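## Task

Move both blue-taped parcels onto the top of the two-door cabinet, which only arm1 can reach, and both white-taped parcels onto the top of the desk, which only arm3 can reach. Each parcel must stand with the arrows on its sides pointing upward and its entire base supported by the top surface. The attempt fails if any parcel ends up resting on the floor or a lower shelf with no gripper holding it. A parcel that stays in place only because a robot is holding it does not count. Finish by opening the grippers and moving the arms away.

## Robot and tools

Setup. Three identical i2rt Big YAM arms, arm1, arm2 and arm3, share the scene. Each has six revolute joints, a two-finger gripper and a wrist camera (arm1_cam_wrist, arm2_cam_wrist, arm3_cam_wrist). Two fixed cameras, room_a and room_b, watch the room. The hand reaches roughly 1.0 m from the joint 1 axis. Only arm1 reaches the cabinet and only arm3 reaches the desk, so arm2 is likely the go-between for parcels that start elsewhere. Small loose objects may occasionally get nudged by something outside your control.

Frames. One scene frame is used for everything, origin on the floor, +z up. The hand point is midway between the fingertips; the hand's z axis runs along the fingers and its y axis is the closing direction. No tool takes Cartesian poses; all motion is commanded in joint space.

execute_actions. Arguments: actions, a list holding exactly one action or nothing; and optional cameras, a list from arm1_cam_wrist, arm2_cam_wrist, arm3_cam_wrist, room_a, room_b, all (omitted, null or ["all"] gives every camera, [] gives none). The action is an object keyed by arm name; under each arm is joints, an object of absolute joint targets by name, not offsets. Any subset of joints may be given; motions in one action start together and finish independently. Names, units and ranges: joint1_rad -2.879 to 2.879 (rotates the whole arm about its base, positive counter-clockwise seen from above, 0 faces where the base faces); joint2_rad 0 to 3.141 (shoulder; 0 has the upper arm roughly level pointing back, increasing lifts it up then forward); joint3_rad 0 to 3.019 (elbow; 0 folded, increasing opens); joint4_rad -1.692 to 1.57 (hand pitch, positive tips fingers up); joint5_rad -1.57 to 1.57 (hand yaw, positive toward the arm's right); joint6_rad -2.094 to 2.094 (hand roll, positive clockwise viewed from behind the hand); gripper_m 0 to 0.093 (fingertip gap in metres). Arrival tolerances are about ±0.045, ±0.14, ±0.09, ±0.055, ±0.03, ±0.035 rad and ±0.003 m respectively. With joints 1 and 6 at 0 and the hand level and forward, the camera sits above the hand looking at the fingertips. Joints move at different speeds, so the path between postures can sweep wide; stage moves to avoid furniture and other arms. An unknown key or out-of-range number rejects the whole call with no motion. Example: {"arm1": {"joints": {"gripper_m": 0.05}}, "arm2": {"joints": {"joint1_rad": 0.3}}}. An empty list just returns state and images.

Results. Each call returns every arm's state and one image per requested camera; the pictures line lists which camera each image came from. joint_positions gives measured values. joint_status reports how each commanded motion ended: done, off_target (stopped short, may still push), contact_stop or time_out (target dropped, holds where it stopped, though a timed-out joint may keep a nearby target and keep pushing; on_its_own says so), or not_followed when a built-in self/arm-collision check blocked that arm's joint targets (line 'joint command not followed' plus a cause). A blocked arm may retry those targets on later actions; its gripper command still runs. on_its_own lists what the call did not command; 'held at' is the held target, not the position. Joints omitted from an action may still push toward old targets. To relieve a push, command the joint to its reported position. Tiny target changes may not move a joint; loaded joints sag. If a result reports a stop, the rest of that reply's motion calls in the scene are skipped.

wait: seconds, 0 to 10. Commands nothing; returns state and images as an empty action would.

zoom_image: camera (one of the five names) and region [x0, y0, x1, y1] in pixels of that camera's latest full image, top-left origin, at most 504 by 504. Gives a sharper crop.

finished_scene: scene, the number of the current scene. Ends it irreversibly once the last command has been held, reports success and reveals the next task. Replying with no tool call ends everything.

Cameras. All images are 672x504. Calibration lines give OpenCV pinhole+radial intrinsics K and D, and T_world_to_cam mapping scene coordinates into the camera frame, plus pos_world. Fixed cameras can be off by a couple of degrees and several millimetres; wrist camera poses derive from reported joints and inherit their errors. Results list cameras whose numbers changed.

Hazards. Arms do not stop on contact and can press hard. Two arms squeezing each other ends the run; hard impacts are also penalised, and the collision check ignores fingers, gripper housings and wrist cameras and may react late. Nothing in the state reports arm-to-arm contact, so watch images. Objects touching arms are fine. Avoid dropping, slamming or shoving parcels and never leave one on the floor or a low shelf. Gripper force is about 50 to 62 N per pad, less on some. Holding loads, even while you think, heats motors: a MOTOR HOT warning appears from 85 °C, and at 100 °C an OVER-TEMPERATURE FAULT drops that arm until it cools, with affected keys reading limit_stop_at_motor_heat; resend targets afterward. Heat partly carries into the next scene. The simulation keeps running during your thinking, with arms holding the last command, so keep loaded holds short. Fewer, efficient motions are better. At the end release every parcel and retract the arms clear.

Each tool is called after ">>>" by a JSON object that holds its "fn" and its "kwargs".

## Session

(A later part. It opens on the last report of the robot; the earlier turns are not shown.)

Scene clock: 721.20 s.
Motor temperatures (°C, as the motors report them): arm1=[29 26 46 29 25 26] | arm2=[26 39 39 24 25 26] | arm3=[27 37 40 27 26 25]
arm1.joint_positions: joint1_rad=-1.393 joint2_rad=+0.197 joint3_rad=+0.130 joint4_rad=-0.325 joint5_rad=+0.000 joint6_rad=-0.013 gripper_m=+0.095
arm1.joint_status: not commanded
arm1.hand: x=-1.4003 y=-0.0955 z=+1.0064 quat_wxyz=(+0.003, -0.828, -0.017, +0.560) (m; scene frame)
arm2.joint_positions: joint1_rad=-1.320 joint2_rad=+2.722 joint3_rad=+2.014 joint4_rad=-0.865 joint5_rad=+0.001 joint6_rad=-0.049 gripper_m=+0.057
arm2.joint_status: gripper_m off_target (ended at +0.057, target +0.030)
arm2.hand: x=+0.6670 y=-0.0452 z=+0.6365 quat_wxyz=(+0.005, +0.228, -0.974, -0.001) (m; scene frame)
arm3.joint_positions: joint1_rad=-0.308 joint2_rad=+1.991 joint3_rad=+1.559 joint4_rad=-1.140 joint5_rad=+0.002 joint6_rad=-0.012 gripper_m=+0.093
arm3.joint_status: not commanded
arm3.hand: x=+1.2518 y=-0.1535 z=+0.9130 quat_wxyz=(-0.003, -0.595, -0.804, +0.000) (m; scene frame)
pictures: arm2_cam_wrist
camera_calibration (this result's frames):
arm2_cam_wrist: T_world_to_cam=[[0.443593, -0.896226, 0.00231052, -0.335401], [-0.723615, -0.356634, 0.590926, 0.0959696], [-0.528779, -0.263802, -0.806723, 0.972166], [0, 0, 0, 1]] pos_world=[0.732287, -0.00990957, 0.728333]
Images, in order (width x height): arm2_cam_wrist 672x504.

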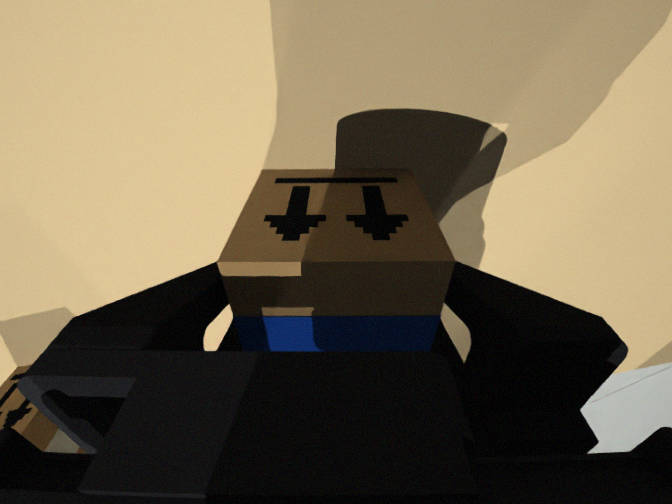

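>>> {"fn": "execute_actions", "kwargs": {"actions": [{"arm2":{"joints":{"joint2_rad":2.35,"joint3_rad":1.96,"joint4_rad":-1.17}}}], "cameras": []}}

>>> {"fn": "execute_actions", "kwargs": {"actions": [{"arm2":{"joints":{"joint1_rad":0.8,"joint6_rad":0.0}},"arm3":{"joints":{"joint1_rad":-1.653,"joint2_rad":2.3,"joint3_rad":2.085,"joint4_rad":-1.32,"joint6_rad":-0.225}}}], "cameras": ["arm2_cam_wrist","arm3_cam_wrist","room_a"]}}

Scene clock: 733.33 s.
Motor temperatures (°C, as the motors report them): arm1=[29 26 46 29 25 26] | arm2=[26 40 39 24 25 26] | arm3=[27 37 40 27 26 25]
arm1.joint_positions: joint1_rad=-1.393 joint2_rad=+0.197 joint3_rad=+0.130 joint4_rad=-0.325 joint5_rad=+0.000 joint6_rad=-0.013 gripper_m=+0.095
arm1.joint_status: not commanded
arm1.hand: x=-1.4003 y=-0.0955 z=+1.0064 quat_wxyz=(+0.003, -0.828, -0.017, +0.560) (m; scene frame)
arm2.joint_positions: joint1_rad=-1.320 joint2_rad=+2.357 joint3_rad=+1.949 joint4_rad=-1.163 joint5_rad=+0.001 joint6_rad=-0.049 gripper_m=+0.057
arm2.joint_status: all done
arm2.hand: x=+0.6718 y=-0.0442 z=+0.8609 quat_wxyz=(+0.003, +0.228, -0.974, -0.001) (m; scene frame)
arm3.joint_positions: joint1_rad=-0.308 joint2_rad=+1.991 joint3_rad=+1.559 joint4_rad=-1.140 joint5_rad=+0.002 joint6_rad=-0.012 gripper_m=+0.093
arm3.joint_status: not commanded
arm3.hand: x=+1.2518 y=-0.1535 z=+0.9130 quat_wxyz=(-0.003, -0.595, -0.804, +0.000) (m; scene frame)
pictures: none
No camera images: the call's "cameras" was empty. Leave "cameras" out to get every camera's image.

Scene clock: 735.73 s.
Motor temperatures (°C, as the motors report them): arm1=[29 26 46 29 25 26] | arm2=[27 40 39 24 25 26] | arm3=[27 38 41 27 26 25]
arm1.joint_positions: joint1_rad=-1.393 joint2_rad=+0.197 joint3_rad=+0.130 joint4_rad=-0.325 joint5_rad=+0.000 joint6_rad=-0.013 gripper_m=+0.095
arm1.joint_status: not commanded
arm1.hand: x=-1.4003 y=-0.0955 z=+1.0064 quat_wxyz=(+0.003, -0.828, -0.017, +0.560) (m; scene frame)
arm2.joint_positions: joint1_rad=+0.805 joint2_rad=+2.357 joint3_rad=+1.949 joint4_rad=-1.162 joint5_rad=-0.001 joint6_rad=-0.015 gripper_m=+0.057
arm2.joint_status: all done
arm2.hand: x=-0.5256 y=+0.0730 z=+0.8703 quat_wxyz=(+0.001, +0.957, -0.291, -0.005) (m; scene frame)
arm3.joint_positions: joint1_rad=-1.654 joint2_rad=+2.315 joint3_rad=+2.058 joint4_rad=-1.305 joint5_rad=+0.002 joint6_rad=-0.210 gripper_m=+0.093
arm3.joint_status: all done
arm3.hand: x=+0.4773 y=+0.0679 z=+0.8841 quat_wxyz=(-0.003, -0.936, -0.352, +0.002) (m; scene frame)
pictures: arm2_cam_wrist, arm3_cam_wrist, room_a
camera_calibration (this result's frames):
arm2_cam_wrist: T_world_to_cam=[[0.557673, 0.830057, 0.00231755, 0.232983], [0.677112, -0.456529, 0.577149, -0.107455], [0.480125, -0.320292, -0.816635, 1.10433], [0, 0, 0, 1]] pos_world=[-0.587385, 0.111262, 0.963313]
arm3_cam_wrist: T_world_to_cam=[[-0.651477, 0.758618, 0.00879497, 0.250285], [0.622492, 0.527877, 0.577797, -0.844945], [0.433684, 0.381896, -0.816133, 0.616469], [0, 0, 0, 1]] pos_world=[0.421673, 0.0207294, 0.989126]
Images, in order (width x height): arm2_cam_wrist 672x504, arm3_cam_wrist 672x504, room_a 672x504.

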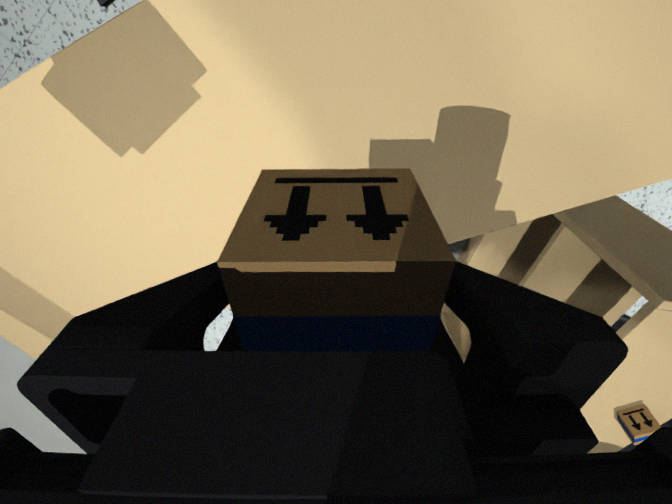

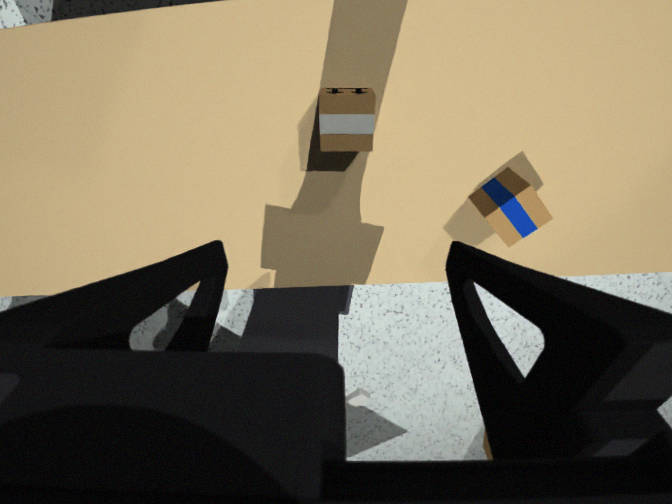

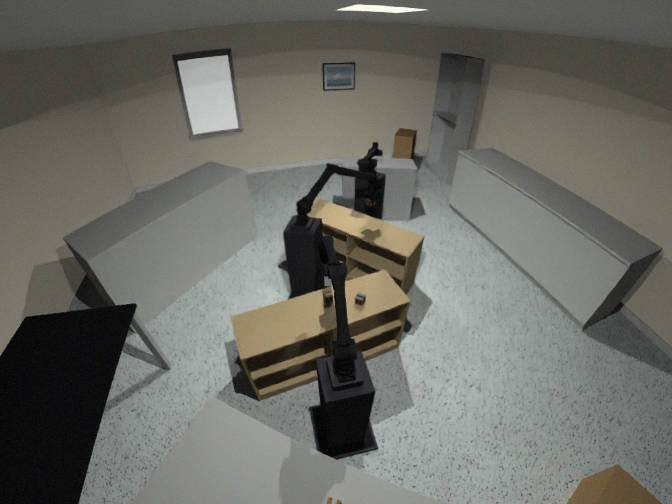

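>>> {"fn": "execute_actions", "kwargs": {"actions": [{"arm2":{"joints":{"joint2_rad":2.70,"joint3_rad":2.085,"joint4_rad":-0.895}},"arm3":{"joints":{"joint2_rad":2.52,"joint3_rad":2.013,"joint4_rad":-1.035}}}], "cameras": ["arm2_cam_wrist","arm3_cam_wrist"]}}

Scene clock: 743.20 s.
Motor temperatures (°C, as the motors report them): arm1=[29 26 46 29 25 26] | arm2=[26 40 39 24 25 26] | arm3=[27 39 41 27 26 25]
arm1.joint_positions: joint1_rad=-1.393 joint2_rad=+0.197 joint3_rad=+0.130 joint4_rad=-0.325 joint5_rad=+0.000 joint6_rad=-0.013 gripper_m=+0.095
arm1.joint_status: not commanded
arm1.hand: x=-1.4003 y=-0.0955 z=+1.0064 quat_wxyz=(+0.003, -0.828, -0.017, +0.560) (m; scene frame)
arm2.joint_positions: joint1_rad=+0.805 joint2_rad=+2.724 joint3_rad=+2.058 joint4_rad=-0.904 joint5_rad=-0.001 joint6_rad=-0.015 gripper_m=+0.057
arm2.joint_status: all done
arm2.hand: x=-0.5335 y=+0.0777 z=+0.6577 quat_wxyz=(+0.001, +0.957, -0.291, -0.005) (m; scene frame)
arm3.joint_positions: joint1_rad=-1.654 joint2_rad=+2.537 joint3_rad=+2.004 joint4_rad=-1.052 joint5_rad=+0.002 joint6_rad=-0.210 gripper_m=+0.093
arm3.joint_status: all done
arm3.hand: x=+0.4808 y=+0.0685 z=+0.7134 quat_wxyz=(-0.001, -0.936, -0.352, -0.010) (m; scene frame)
pictures: arm2_cam_wrist, arm3_cam_wrist
camera_calibration (this result's frames):
arm2_cam_wrist: T_world_to_cam=[[0.557675, 0.830056, 0.00232266, 0.233972], [0.677292, -0.456654, 0.576838, 0.0230352], [0.479868, -0.320115, -0.816855, 0.935981], [0, 0, 0, 1]] pos_world=[-0.595229, 0.115931, 0.75073]
arm3_cam_wrist: T_world_to_cam=[[-0.651736, 0.758435, 0.00399648, 0.257172], [0.610077, 0.521104, 0.596873, -0.756002], [0.450607, 0.391442, -0.802326, 0.456711], [0, 0, 0, 1]] pos_world=[0.42303, 0.0201319, 0.816641]
Images, in order (width x height): arm2_cam_wrist 672x504, arm3_cam_wrist 672x504.

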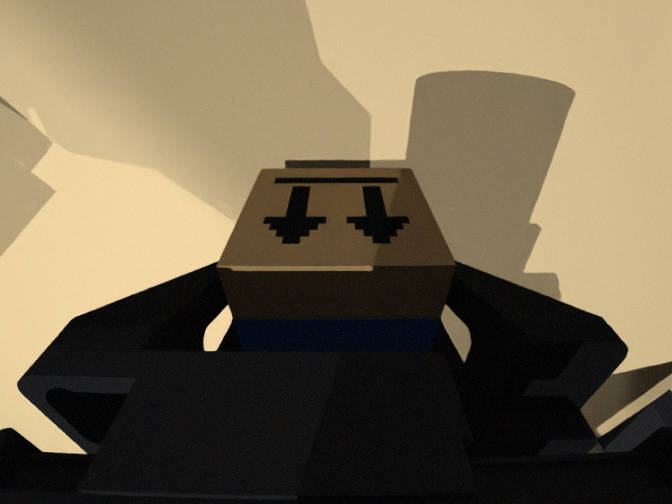

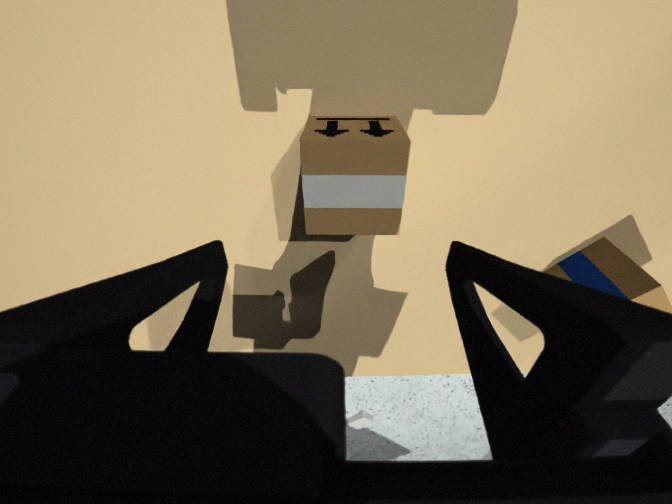

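>>> {"fn": "execute_actions", "kwargs": {"actions": [{"arm2":{"joints":{"joint2_rad":2.76}},"arm3":{"joints":{"joint1_rad":-1.678,"joint2_rad":2.66,"joint3_rad":2.095,"joint4_rad":-0.945}}}], "cameras": ["arm2_cam_wrist","arm3_cam_wrist"]}}

Scene clock: 751.50 s.
Motor temperatures (°C, as the motors report them): arm1=[29 26 46 29 25 26] | arm2=[26 40 39 24 25 26] | arm3=[27 39 40 27 26 25]
arm1.joint_positions: joint1_rad=-1.393 joint2_rad=+0.197 joint3_rad=+0.130 joint4_rad=-0.325 joint5_rad=+0.000 joint6_rad=-0.013 gripper_m=+0.095
arm1.joint_status: not commanded
arm1.hand: x=-1.4003 y=-0.0955 z=+1.0064 quat_wxyz=(+0.003, -0.828, -0.017, +0.560) (m; scene frame)
arm2.joint_positions: joint1_rad=+0.805 joint2_rad=+2.756 joint3_rad=+2.058 joint4_rad=-0.903 joint5_rad=-0.001 joint6_rad=-0.015 gripper_m=+0.057
arm2.joint_status: all done
arm2.hand: x=-0.5234 y=+0.0706 z=+0.6364 quat_wxyz=(+0.005, +0.957, -0.291, +0.010) (m; scene frame)
arm3.joint_positions: joint1_rad=-1.671 joint2_rad=+2.663 joint3_rad=+2.059 joint4_rad=-0.958 joint5_rad=+0.002 joint6_rad=-0.211 gripper_m=+0.093
arm3.joint_status: all done
arm3.hand: x=+0.4681 y=+0.0748 z=+0.6453 quat_wxyz=(-0.003, -0.939, -0.344, +0.002) (m; scene frame)
pictures: arm2_cam_wrist, arm3_cam_wrist
camera_calibration (this result's frames):
arm2_cam_wrist: T_world_to_cam=[[0.557546, 0.830144, 0.00190678, 0.234439], [0.662354, -0.446237, 0.601797, 0.00076498], [0.500429, -0.334267, -0.798647, 0.911671], [0, 0, 0, 1]] pos_world=[-0.587444, 0.110464, 0.727196]
arm3_cam_wrist: T_world_to_cam=[[-0.638663, 0.769437, 0.00868991, 0.234461], [0.630833, 0.517082, 0.578512, -0.708468], [0.440635, 0.374956, -0.815628, 0.419832], [0, 0, 0, 1]] pos_world=[0.411674, 0.0285148, 0.750246]
Images, in order (width x height): arm2_cam_wrist 672x504, arm3_cam_wrist 672x504.

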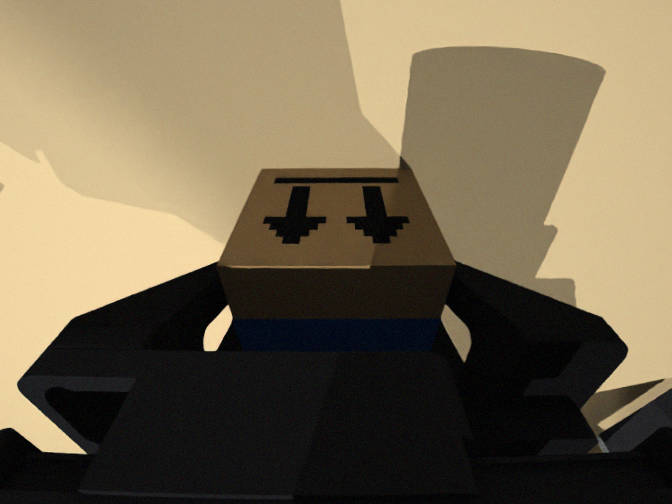

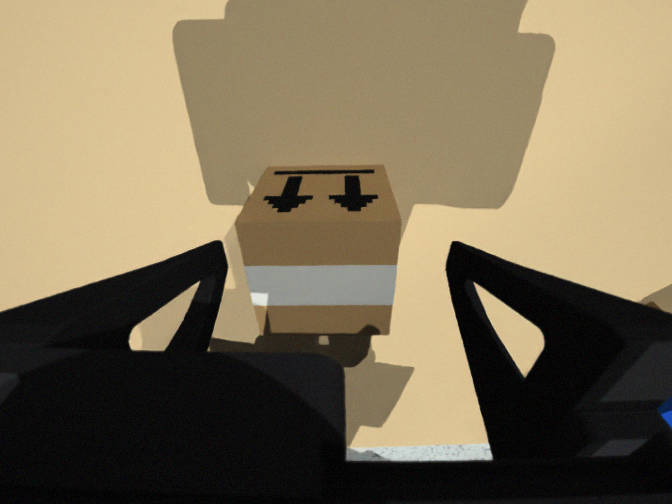

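>>> {"fn": "execute_actions", "kwargs": {"actions": [{"arm2":{"joints":{"gripper_m":0.093}},"arm3":{"joints":{"joint2_rad":2.692}}}], "cameras": ["arm2_cam_wrist","arm3_cam_wrist"]}}

Scene clock: 756.83 s.
Motor temperatures (°C, as the motors report them): arm1=[29 26 46 29 25 26] | arm2=[26 40 39 24 25 26] | arm3=[27 40 40 27 26 25]
arm1.joint_positions: joint1_rad=-1.393 joint2_rad=+0.197 joint3_rad=+0.130 joint4_rad=-0.325 joint5_rad=+0.000 joint6_rad=-0.013 gripper_m=+0.095
arm1.joint_status: not commanded
arm1.hand: x=-1.4003 y=-0.0955 z=+1.0064 quat_wxyz=(+0.003, -0.828, -0.017, +0.560) (m; scene frame)
arm2.joint_positions: joint1_rad=+0.805 joint2_rad=+2.756 joint3_rad=+2.058 joint4_rad=-0.903 joint5_rad=-0.001 joint6_rad=-0.015 gripper_m=+0.093
arm2.joint_status: all done
arm2.hand: x=-0.5234 y=+0.0706 z=+0.6364 quat_wxyz=(+0.005, +0.957, -0.291, +0.010) (m; scene frame)
arm3.joint_positions: joint1_rad=-1.671 joint2_rad=+2.668 joint3_rad=+2.059 joint4_rad=-0.958 joint5_rad=+0.002 joint6_rad=-0.211 gripper_m=+0.093
arm3.joint_status: all done
arm3.hand: x=+0.4697 y=+0.0756 z=+0.6419 quat_wxyz=(-0.002, -0.939, -0.344, -0.001) (m; scene frame)
pictures: arm2_cam_wrist, arm3_cam_wrist
camera_calibration (this result's frames):
arm2_cam_wrist: T_world_to_cam=[[0.557546, 0.830144, 0.00190678, 0.234439], [0.662354, -0.446237, 0.601797, 0.00076498], [0.500429, -0.334267, -0.798647, 0.911671], [0, 0, 0, 1]] pos_world=[-0.587444, 0.110464, 0.727196]
arm3_cam_wrist: T_world_to_cam=[[-0.638725, 0.769397, 0.00769847, 0.235532], [0.628278, 0.515745, 0.582473, -0.709154], [0.444182, 0.376877, -0.812814, 0.41247], [0, 0, 0, 1]] pos_world=[0.412774, 0.0290751, 0.746511]
Images, in order (width x height): arm2_cam_wrist 672x504, arm3_cam_wrist 672x504.

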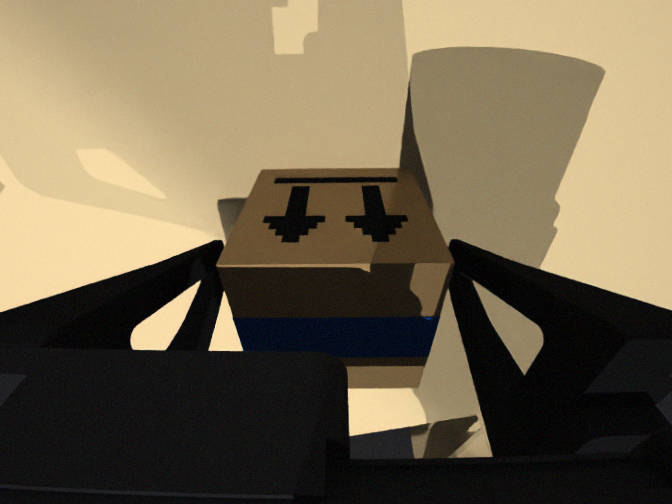

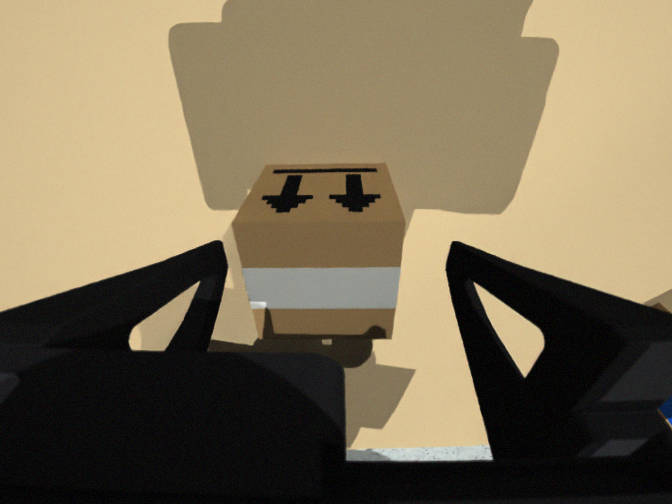

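>>> {"fn": "execute_actions", "kwargs": {"actions": [{"arm2":{"joints":{"joint2_rad":2.45,"joint3_rad":1.96,"joint4_rad":-1.08}},"arm3":{"joints":{"gripper_m":0.03}}}], "cameras": ["arm2_cam_wrist","arm3_cam_wrist"]}}

Scene clock: 763.93 s.
Motor temperatures (°C, as the motors report them): arm1=[29 26 47 29 25 26] | arm2=[26 40 39 24 25 26] | arm3=[27 40 40 27 26 25]
arm1.joint_positions: joint1_rad=-1.393 joint2_rad=+0.197 joint3_rad=+0.130 joint4_rad=-0.325 joint5_rad=+0.000 joint6_rad=-0.013 gripper_m=+0.095
arm1.joint_status: not commanded
arm1.hand: x=-1.4003 y=-0.0955 z=+1.0064 quat_wxyz=(+0.003, -0.828, -0.017, +0.560) (m; scene frame)
arm2.joint_positions: joint1_rad=+0.805 joint2_rad=+2.443 joint3_rad=+1.945 joint4_rad=-1.073 joint5_rad=-0.001 joint6_rad=-0.015 gripper_m=+0.093
arm2.joint_status: all done
arm2.hand: x=-0.5281 y=+0.0745 z=+0.8111 quat_wxyz=(+0.001, +0.957, -0.291, -0.004) (m; scene frame)
arm3.joint_positions: joint1_rad=-1.671 joint2_rad=+2.668 joint3_rad=+2.059 joint4_rad=-0.958 joint5_rad=+0.001 joint6_rad=-0.211 gripper_m=+0.053
arm3.joint_status: gripper_m off_target (ended at +0.053, target +0.030)
arm3.hand: x=+0.4698 y=+0.0754 z=+0.6419 quat_wxyz=(-0.003, -0.939, -0.344, -0.001) (m; scene frame)
pictures: arm2_cam_wrist, arm3_cam_wrist
camera_calibration (this result's frames):
arm2_cam_wrist: T_world_to_cam=[[0.557668, 0.830061, 0.00230224, 0.233264], [0.67657, -0.45615, 0.578083, -0.0720385], [0.480894, -0.320821, -0.815974, 1.05757], [0, 0, 0, 1]] pos_world=[-0.589923, 0.112806, 0.904055]
arm3_cam_wrist: T_world_to_cam=[[-0.639022, 0.769161, 0.00657737, 0.236601], [0.627768, 0.516572, 0.582289, -0.708829], [0.444476, 0.376225, -0.812955, 0.412496], [0, 0, 0, 1]] pos_world=[0.412828, 0.0289856, 0.746528]
Images, in order (width x height): arm2_cam_wrist 672x504, arm3_cam_wrist 672x504.

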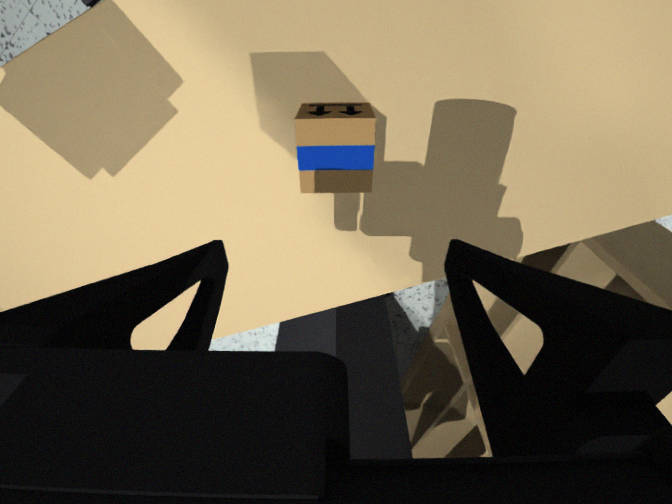

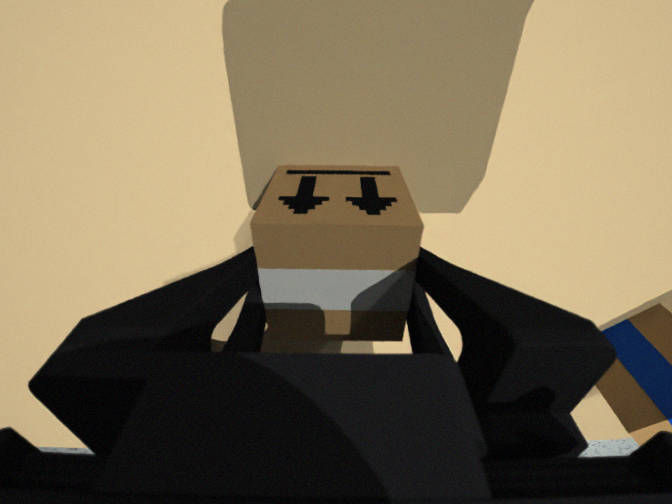

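>>> {"fn": "execute_actions", "kwargs": {"actions": [{"arm1":{"joints":{"joint1_rad":0.3,"joint2_rad":2.0,"joint3_rad":1.67,"joint4_rad":-1.2,"joint6_rad":0.0}},"arm2":{"joints":{"joint1_rad":0.0,"joint2_rad":2.35,"joint3_rad":2.19,"joint4_rad":-1.38,"joint6_rad":-0.49}},"arm3":{"joints":{"joint2_rad":2.2,"joint3_rad":1.9,"joint4_rad":-1.27}}}], "cameras": ["room_a","room_b"]}}

Scene clock: 778.53 s.
Motor temperatures (°C, as the motors report them): arm1=[29 27 47 29 25 26] | arm2=[27 40 39 24 25 26] | arm3=[27 40 41 27 26 25]
arm1.joint_positions: joint1_rad=+0.307 joint2_rad=+2.019 joint3_rad=+1.623 joint4_rad=-1.188 joint5_rad=+0.000 joint6_rad=-0.012 gripper_m=+0.095
arm1.joint_status: all done
arm1.hand: x=-1.0414 y=-0.6794 z=+0.8931 quat_wxyz=(+0.013, -0.648, -0.761, -0.005) (m; scene frame)
arm2.joint_positions: joint1_rad=+0.010 joint2_rad=+2.342 joint3_rad=+2.171 joint4_rad=-1.372 joint5_rad=+0.001 joint6_rad=-0.474 gripper_m=+0.093
arm2.joint_status: all done
arm2.hand: x=-0.0797 y=+0.3883 z=+0.9584 quat_wxyz=(-0.011, +0.894, -0.447, -0.012) (m; scene frame)
arm3.joint_positions: joint1_rad=-1.671 joint2_rad=+2.207 joint3_rad=+1.888 joint4_rad=-1.255 joint5_rad=+0.001 joint6_rad=-0.211 gripper_m=+0.053
arm3.joint_status: all done
arm3.hand: x=+0.5039 y=+0.0956 z=+0.8927 quat_wxyz=(-0.002, -0.939, -0.344, -0.005) (m; scene frame)
pictures: room_a, room_b
Images, in order (width x height): room_a 672x504, room_b 672x504.

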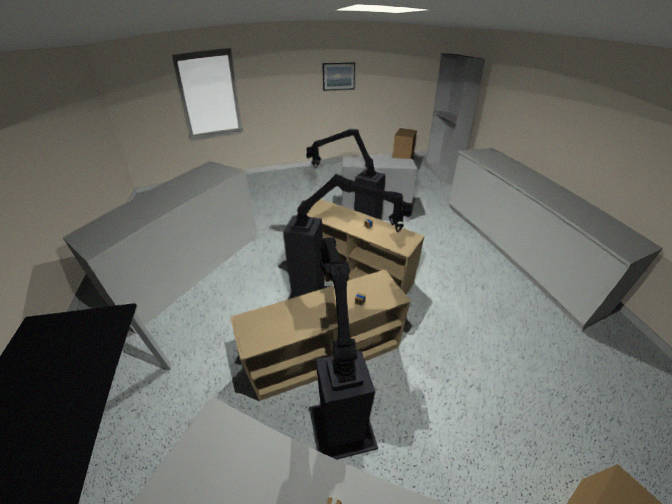

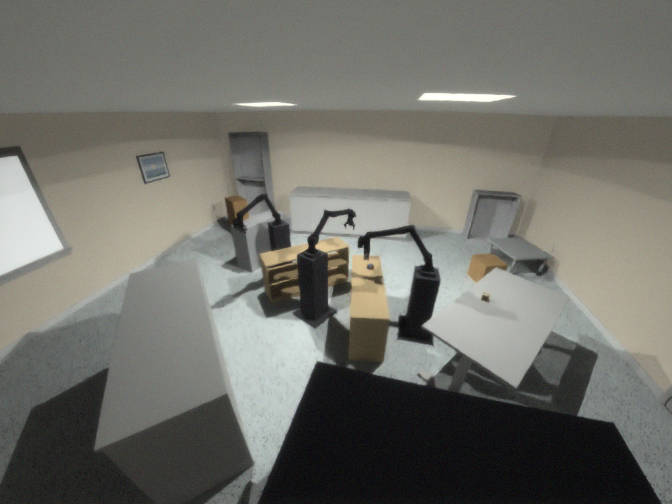

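>>> {"fn": "execute_actions", "kwargs": {"actions": [{"arm1":{"joints":{"joint1_rad":1.99}},"arm2":{"joints":{"joint1_rad":-0.70}},"arm3":{"joints":{"joint1_rad":0.9,"joint6_rad":0.0}}}], "cameras": ["arm1_cam_wrist","arm2_cam_wrist","arm3_cam_wrist"]}}

Scene clock: 787.10 s.
Motor temperatures (°C, as the motors report them): arm1=[29 28 47 29 25 26] | arm2=[27 40 40 24 25 26] | arm3=[27 40 40 27 26 25]
arm1.joint_positions: joint1_rad=+2.000 joint2_rad=+2.019 joint3_rad=+1.643 joint4_rad=-1.188 joint5_rad=-0.002 joint6_rad=-0.012 gripper_m=+0.095
arm1.joint_status: all done
arm1.hand: x=-0.5472 y=+0.0718 z=+0.9030 quat_wxyz=(+0.002, +0.141, -0.990, -0.008) (m; scene frame)
arm2.joint_positions: joint1_rad=-0.690 joint2_rad=+2.342 joint3_rad=+2.171 joint4_rad=-1.372 joint5_rad=+0.001 joint6_rad=-0.476 gripper_m=+0.093
arm2.joint_status: all done
arm2.hand: x=+0.4046 y=+0.2999 z=+0.9546 quat_wxyz=(-0.011, +0.688, -0.726, -0.007) (m; scene frame)
arm3.joint_positions: joint1_rad=+0.905 joint2_rad=+2.207 joint3_rad=+1.888 joint4_rad=-1.255 joint5_rad=-0.002 joint6_rad=-0.015 gripper_m=+0.053
arm3.joint_status: all done
arm3.hand: x=+1.7501 y=+0.3588 z=+0.9002 quat_wxyz=(-0.001, -0.030, -1.000, +0.001) (m; scene frame)
pictures: arm1_cam_wrist, arm2_cam_wrist, arm3_cam_wrist
camera_calibration (this result's frames):
arm1_cam_wrist: T_world_to_cam=[[0.289751, -0.956926, -0.0183713, 0.246312], [-0.775142, -0.245881, 0.581977, -0.928337], [-0.561426, -0.154388, -0.812997, 0.556773], [0, 0, 0, 1]] pos_world=[-0.478375, 0.0934014, 0.997451]
arm2_cam_wrist: T_world_to_cam=[[0.998381, -0.0556291, 0.011886, -0.396198], [-0.0526591, -0.824787, 0.562986, -0.26315], [-0.021515, -0.562701, -0.826381, 1.08419], [0, 0, 0, 1]] pos_world=[0.405025, 0.370989, 1.04881]
arm3_cam_wrist: T_world_to_cam=[[-0.0690509, -0.997517, 0.0138642, 0.464942], [-0.81187, 0.0642652, 0.580291, 0.874223], [-0.579741, 0.0288137, -0.814291, 1.8651], [0, 0, 0, 1]] pos_world=[1.82313, 0.353865, 1.00499]
Images, in order (width x height): arm1_cam_wrist 672x504, arm2_cam_wrist 672x504, arm3_cam_wrist 672x504.

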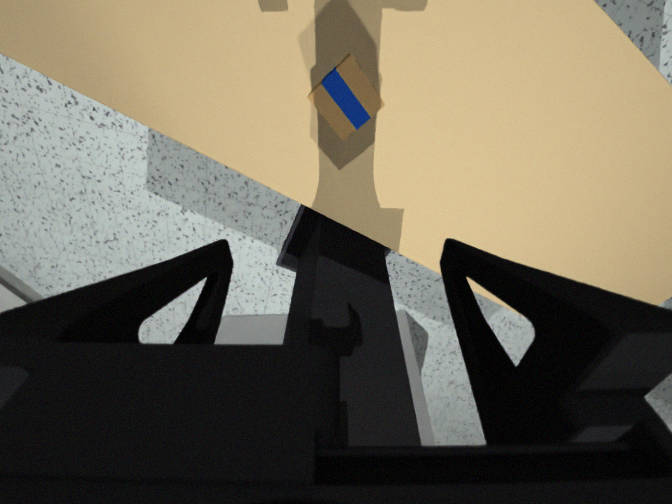

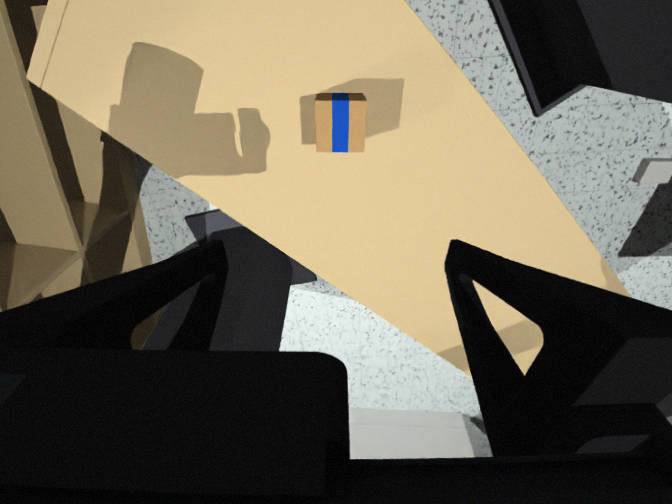

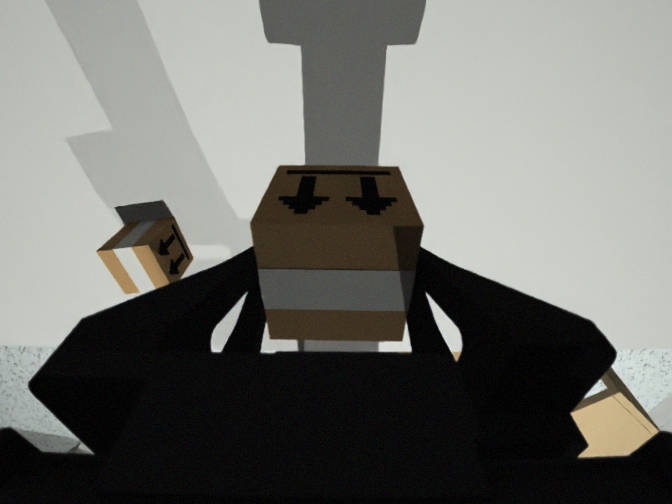

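>>> {"fn": "execute_actions", "kwargs": {"actions": [{"arm1":{"joints":{"joint2_rad":2.29,"joint3_rad":1.69,"joint4_rad":-0.915,"joint6_rad":-0.69}},"arm2":{"joints":{"joint1_rad":-0.715,"joint2_rad":2.60,"joint3_rad":2.11,"joint4_rad":-1.055}},"arm3":{"joints":{"joint2_rad":2.345,"joint3_rad":1.828,"joint4_rad":-1.02}}}], "cameras": ["arm1_cam_wrist","arm2_cam_wrist","arm3_cam_wrist"]}}

Scene clock: 802.50 s.
Motor temperatures (°C, as the motors report them): arm1=[29 29 46 29 25 26] | arm2=[26 41 40 24 25 26] | arm3=[27 40 40 27 26 25]
arm1.joint_positions: joint1_rad=+2.000 joint2_rad=+2.308 joint3_rad=+1.661 joint4_rad=-0.931 joint5_rad=-0.002 joint6_rad=-0.675 gripper_m=+0.095
arm1.joint_status: all done
arm1.hand: x=-0.5243 y=+0.0806 z=+0.7359 quat_wxyz=(+0.006, +0.455, -0.890, -0.009) (m; scene frame)
arm2.joint_positions: joint1_rad=-0.706 joint2_rad=+2.614 joint3_rad=+2.082 joint4_rad=-1.063 joint5_rad=+0.001 joint6_rad=-0.476 gripper_m=+0.093
arm2.joint_status: all done
arm2.hand: x=+0.4063 y=+0.2847 z=+0.7331 quat_wxyz=(+0.014, +0.682, -0.731, +0.001) (m; scene frame)
arm3.joint_positions: joint1_rad=+0.905 joint2_rad=+2.369 joint3_rad=+1.822 joint4_rad=-1.037 joint5_rad=-0.002 joint6_rad=-0.015 gripper_m=+0.053
arm3.joint_status: all done
arm3.hand: x=+1.7514 y=+0.3583 z=+0.7733 quat_wxyz=(+0.003, -0.030, -1.000, +0.000) (m; scene frame)
pictures: arm1_cam_wrist, arm2_cam_wrist, arm3_cam_wrist
camera_calibration (this result's frames):
arm1_cam_wrist: T_world_to_cam=[[0.817503, -0.575417, -0.0241641, 0.495252], [-0.45634, -0.672783, 0.582338, -0.609883], [-0.351344, -0.465036, -0.812588, 0.569984], [0, 0, 0, 1]] pos_world=[-0.482924, 0.139721, 0.830287]
arm2_cam_wrist: T_world_to_cam=[[0.997437, -0.0704698, -0.0123629, -0.3737], [-0.0488855, -0.797441, 0.601413, -0.188392], [-0.0522401, -0.599268, -0.798842, 0.895426], [0, 0, 0, 1]] pos_world=[0.41031, 0.360034, 0.823985]
arm3_cam_wrist: T_world_to_cam=[[-0.0689645, -0.997523, 0.0138201, 0.466134], [-0.806983, 0.0639253, 0.587105, 0.935236], [-0.586535, 0.0293369, -0.809393, 1.77046], [0, 0, 0, 1]] pos_world=[1.8253, 0.353254, 0.877476]
Images, in order (width x height): arm1_cam_wrist 672x504, arm2_cam_wrist 672x504, arm3_cam_wrist 672x504.

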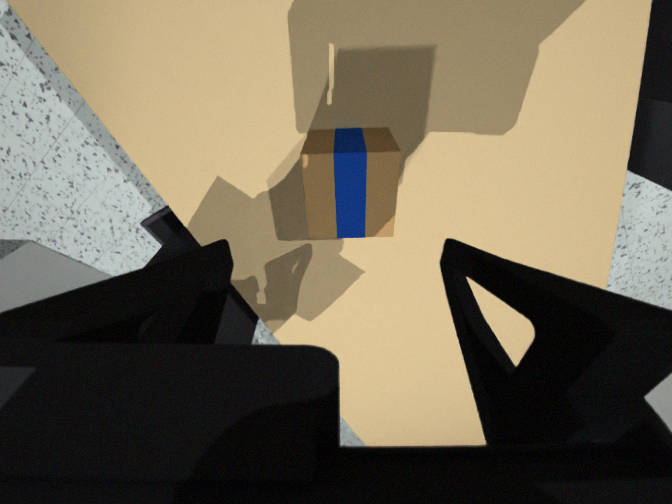

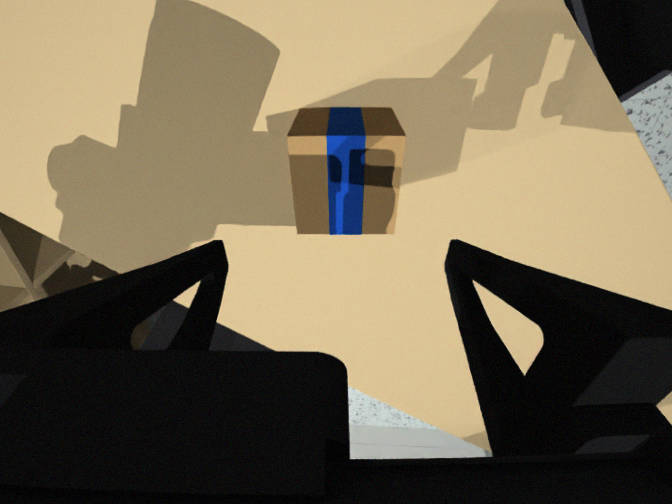

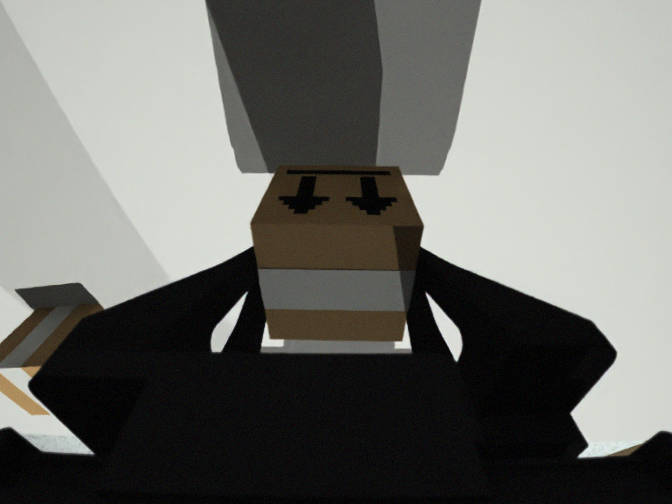

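>>> {"fn": "execute_actions", "kwargs": {"actions": [{"arm1":{"joints":{"joint2_rad":2.44,"joint3_rad":1.71,"joint4_rad":-0.775}},"arm2":{"joints":{"joint2_rad":2.77,"joint3_rad":2.195,"joint4_rad":-0.935}},"arm3":{"joints":{"joint2_rad":2.41}}}], "cameras": ["arm1_cam_wrist","arm2_cam_wrist","arm3_cam_wrist"]}}

Scene clock: 819.87 s.
Motor temperatures (°C, as the motors report them): arm1=[29 30 45 29 25 26] | arm2=[26 42 40 24 25 26] | arm3=[27 41 39 27 26 25]
arm1.joint_positions: joint1_rad=+2.000 joint2_rad=+2.462 joint3_rad=+1.688 joint4_rad=-0.790 joint5_rad=-0.002 joint6_rad=-0.676 gripper_m=+0.095
arm1.joint_status: all done
arm1.hand: x=-0.5214 y=+0.0826 z=+0.6498 quat_wxyz=(-0.001, +0.456, -0.890, -0.008) (m; scene frame)
arm2.joint_positions: joint1_rad=-0.706 joint2_rad=+2.785 joint3_rad=+2.166 joint4_rad=-0.941 joint5_rad=+0.001 joint6_rad=-0.476 gripper_m=+0.093
arm2.joint_status: all done
arm2.hand: x=+0.4097 y=+0.2916 z=+0.6419 quat_wxyz=(-0.003, +0.682, -0.731, -0.004) (m; scene frame)
arm3.joint_positions: joint1_rad=+0.905 joint2_rad=+2.400 joint3_rad=+1.822 joint4_rad=-1.037 joint5_rad=-0.002 joint6_rad=-0.015 gripper_m=+0.053
arm3.joint_status: all done
arm3.hand: x=+1.7441 y=+0.3588 z=+0.7533 quat_wxyz=(+0.018, -0.030, -0.999, +0.000) (m; scene frame)
pictures: arm1_cam_wrist, arm2_cam_wrist, arm3_cam_wrist
camera_calibration (this result's frames):
arm1_cam_wrist: T_world_to_cam=[[0.818093, -0.574878, -0.0154523, 0.486531], [-0.46361, -0.675173, 0.573766, -0.555054], [-0.340278, -0.46223, -0.818874, 0.511719], [0, 0, 0, 1]] pos_world=[-0.48123, 0.141471, 0.745022]
arm2_cam_wrist: T_world_to_cam=[[0.997497, -0.0706056, 0.00385057, -0.388099], [-0.0599314, -0.815285, 0.57595, -0.101808], [-0.037526, -0.574739, -0.817476, 0.825632], [0, 0, 0, 1]] pos_world=[0.412009, 0.364119, 0.735064]
arm3_cam_wrist: T_world_to_cam=[[-0.0686456, -0.997548, 0.0136492, 0.46596], [-0.788269, 0.06262, 0.612136, 0.89003], [-0.611489, 0.0312612, -0.790635, 1.77867], [0, 0, 0, 1]] pos_world=[1.82121, 0.353481, 0.855098]
Images, in order (width x height): arm1_cam_wrist 672x504, arm2_cam_wrist 672x504, arm3_cam_wrist 672x504.

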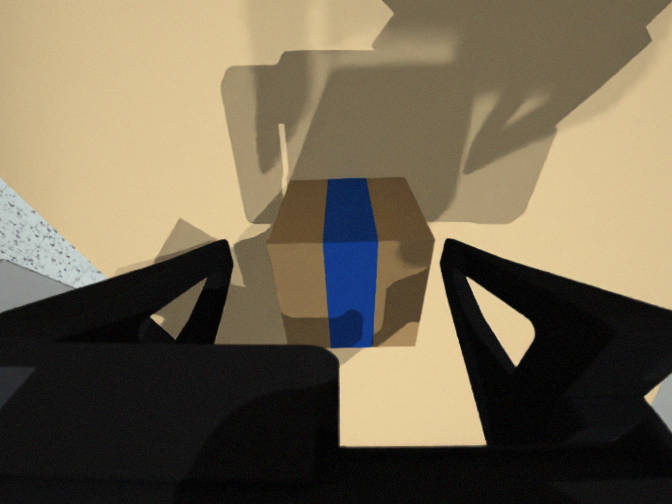

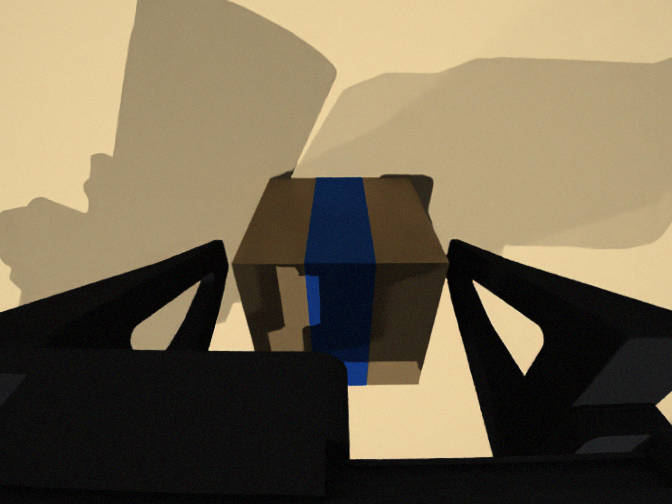

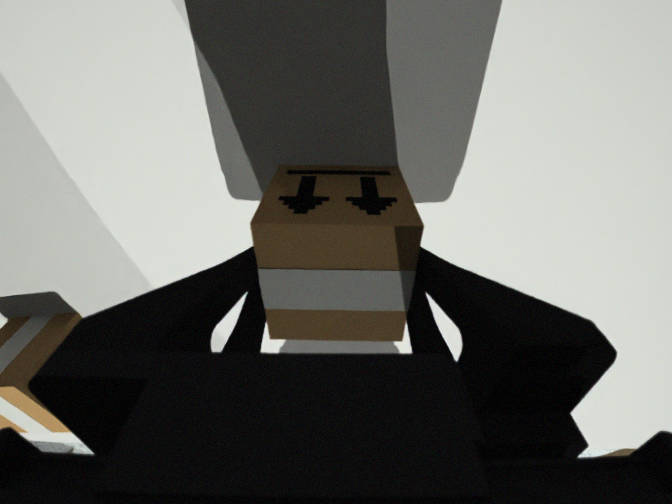

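>>> {"fn": "execute_actions", "kwargs": {"actions": [{"arm1":{"joints":{"joint2_rad":2.505,"joint4_rad":-0.75}},"arm2":{"joints":{"gripper_m":0.03}},"arm3":{"joints":{"joint2_rad":2.43}}}], "cameras": ["arm1_cam_wrist","arm2_cam_wrist","arm3_cam_wrist"]}}

Scene clock: 829.83 s.
Motor temperatures (°C, as the motors report them): arm1=[29 30 44 29 25 26] | arm2=[26 42 40 24 25 26] | arm3=[27 41 39 27 26 25]
arm1.joint_positions: joint1_rad=+2.000 joint2_rad=+2.504 joint3_rad=+1.688 joint4_rad=-0.764 joint5_rad=-0.002 joint6_rad=-0.676 gripper_m=+0.095
arm1.joint_status: all done
arm1.hand: x=-0.5294 y=+0.0808 z=+0.6241 quat_wxyz=(+0.007, +0.456, -0.890, -0.009) (m; scene frame)
arm2.joint_positions: joint1_rad=-0.706 joint2_rad=+2.785 joint3_rad=+2.166 joint4_rad=-0.941 joint5_rad=+0.000 joint6_rad=-0.476 gripper_m=+0.057
arm2.joint_status: gripper_m off_target (ended at +0.057, target +0.030)
arm2.hand: x=+0.4097 y=+0.2917 z=+0.6419 quat_wxyz=(-0.003, +0.682, -0.731, -0.004) (m; scene frame)
arm3.joint_positions: joint1_rad=+0.905 joint2_rad=+2.401 joint3_rad=+1.822 joint4_rad=-1.037 joint5_rad=-0.002 joint6_rad=-0.015 gripper_m=+0.053
arm3.joint_status: all done
arm3.hand: x=+1.7438 y=+0.3588 z=+0.7526 quat_wxyz=(+0.019, -0.030, -0.999, +0.000) (m; scene frame)
pictures: arm1_cam_wrist, arm2_cam_wrist, arm3_cam_wrist
camera_calibration (this result's frames):
arm1_cam_wrist: T_world_to_cam=[[0.817899, -0.574781, -0.0258592, 0.498025], [-0.454306, -0.672739, 0.583976, -0.546934], [-0.353055, -0.465885, -0.811359, 0.475926], [0, 0, 0, 1]] pos_world=[-0.487782, 0.140038, 0.718421]
arm2_cam_wrist: T_world_to_cam=[[0.997497, -0.0706074, 0.00368557, -0.387978], [-0.0598574, -0.815587, 0.575531, -0.101389], [-0.0376308, -0.574311, -0.817772, 0.825806], [0, 0, 0, 1]] pos_world=[0.412014, 0.364184, 0.735103]
arm3_cam_wrist: T_world_to_cam=[[-0.0686341, -0.997549, 0.0136427, 0.465954], [-0.78757, 0.0625711, 0.61304, 0.888371], [-0.612391, 0.0313308, -0.789934, 1.77894], [0, 0, 0, 1]] pos_world=[1.82104, 0.35349, 0.854282]
Images, in order (width x height): arm1_cam_wrist 672x504, arm2_cam_wrist 672x504, arm3_cam_wrist 672x504.

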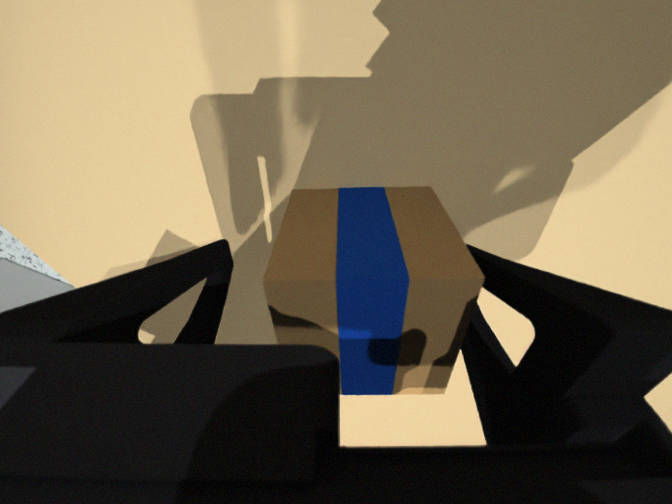

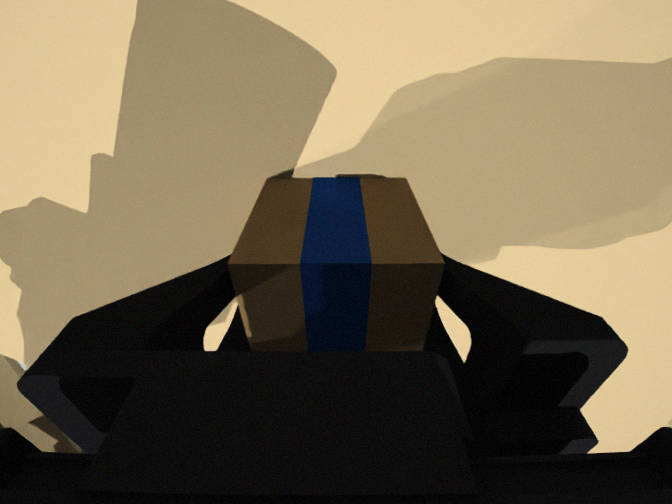

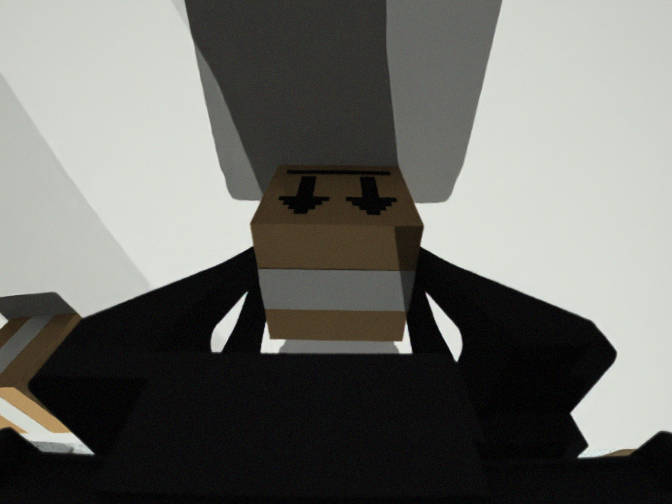

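>>> {"fn": "execute_actions", "kwargs": {"actions": [{"arm1":{"joints":{"joint1_rad":1.97}},"arm2":{"joints":{"joint2_rad":2.45,"joint3_rad":2.1,"joint4_rad":-1.22}},"arm3":{"joints":{"joint2_rad":2.405,"gripper_m":0.093}}}], "cameras": ["arm1_cam_wrist","arm3_cam_wrist"]}}

Scene clock: 834.63 s.
Motor temperatures (°C, as the motors report them): arm1=[29 30 44 29 25 26] | arm2=[26 42 40 24 25 26] | arm3=[27 41 38 27 26 25]
arm1.joint_positions: joint1_rad=+1.976 joint2_rad=+2.504 joint3_rad=+1.688 joint4_rad=-0.764 joint5_rad=-0.002 joint6_rad=-0.676 gripper_m=+0.095
arm1.joint_status: all done
arm1.hand: x=-0.5255 y=+0.0660 z=+0.6239 quat_wxyz=(+0.007, +0.445, -0.896, -0.009) (m; scene frame)
arm2.joint_positions: joint1_rad=-0.706 joint2_rad=+2.453 joint3_rad=+2.084 joint4_rad=-1.213 joint5_rad=+0.000 joint6_rad=-0.476 gripper_m=+0.057
arm2.joint_status: all done
arm2.hand: x=+0.4095 y=+0.2884 z=+0.8452 quat_wxyz=(+0.008, +0.682, -0.731, -0.001) (m; scene frame)
arm3.joint_positions: joint1_rad=+0.905 joint2_rad=+2.401 joint3_rad=+1.822 joint4_rad=-1.037 joint5_rad=-0.002 joint6_rad=-0.014 gripper_m=+0.093
arm3.joint_status: all done
arm3.hand: x=+1.7438 y=+0.3588 z=+0.7526 quat_wxyz=(+0.019, -0.030, -0.999, +0.000) (m; scene frame)
pictures: arm1_cam_wrist, arm3_cam_wrist
camera_calibration (this result's frames):
arm1_cam_wrist: T_world_to_cam=[[0.803618, -0.594581, -0.0259197, 0.480177], [-0.470428, -0.661288, 0.58429, -0.5644], [-0.364548, -0.457353, -0.811131, 0.463503], [0, 0, 0, 1]] pos_world=[-0.48242, 0.124257, 0.718181]
arm3_cam_wrist: T_world_to_cam=[[-0.0690143, -0.997522, 0.0136572, 0.466597], [-0.787546, 0.0628801, 0.61304, 0.888218], [-0.61238, 0.0315528, -0.789934, 1.77884], [0, 0, 0, 1]] pos_world=[1.82104, 0.353462, 0.854282]
Images, in order (width x height): arm1_cam_wrist 672x504, arm3_cam_wrist 672x504.

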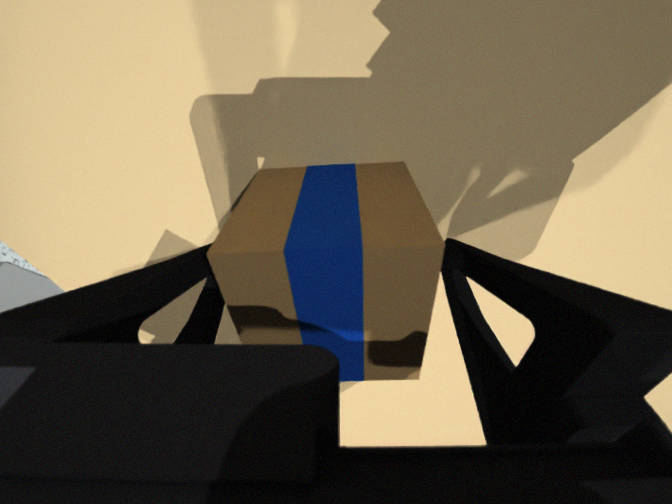

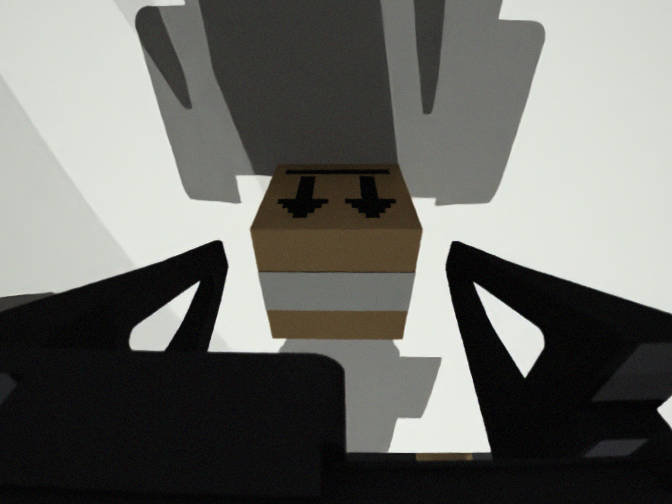

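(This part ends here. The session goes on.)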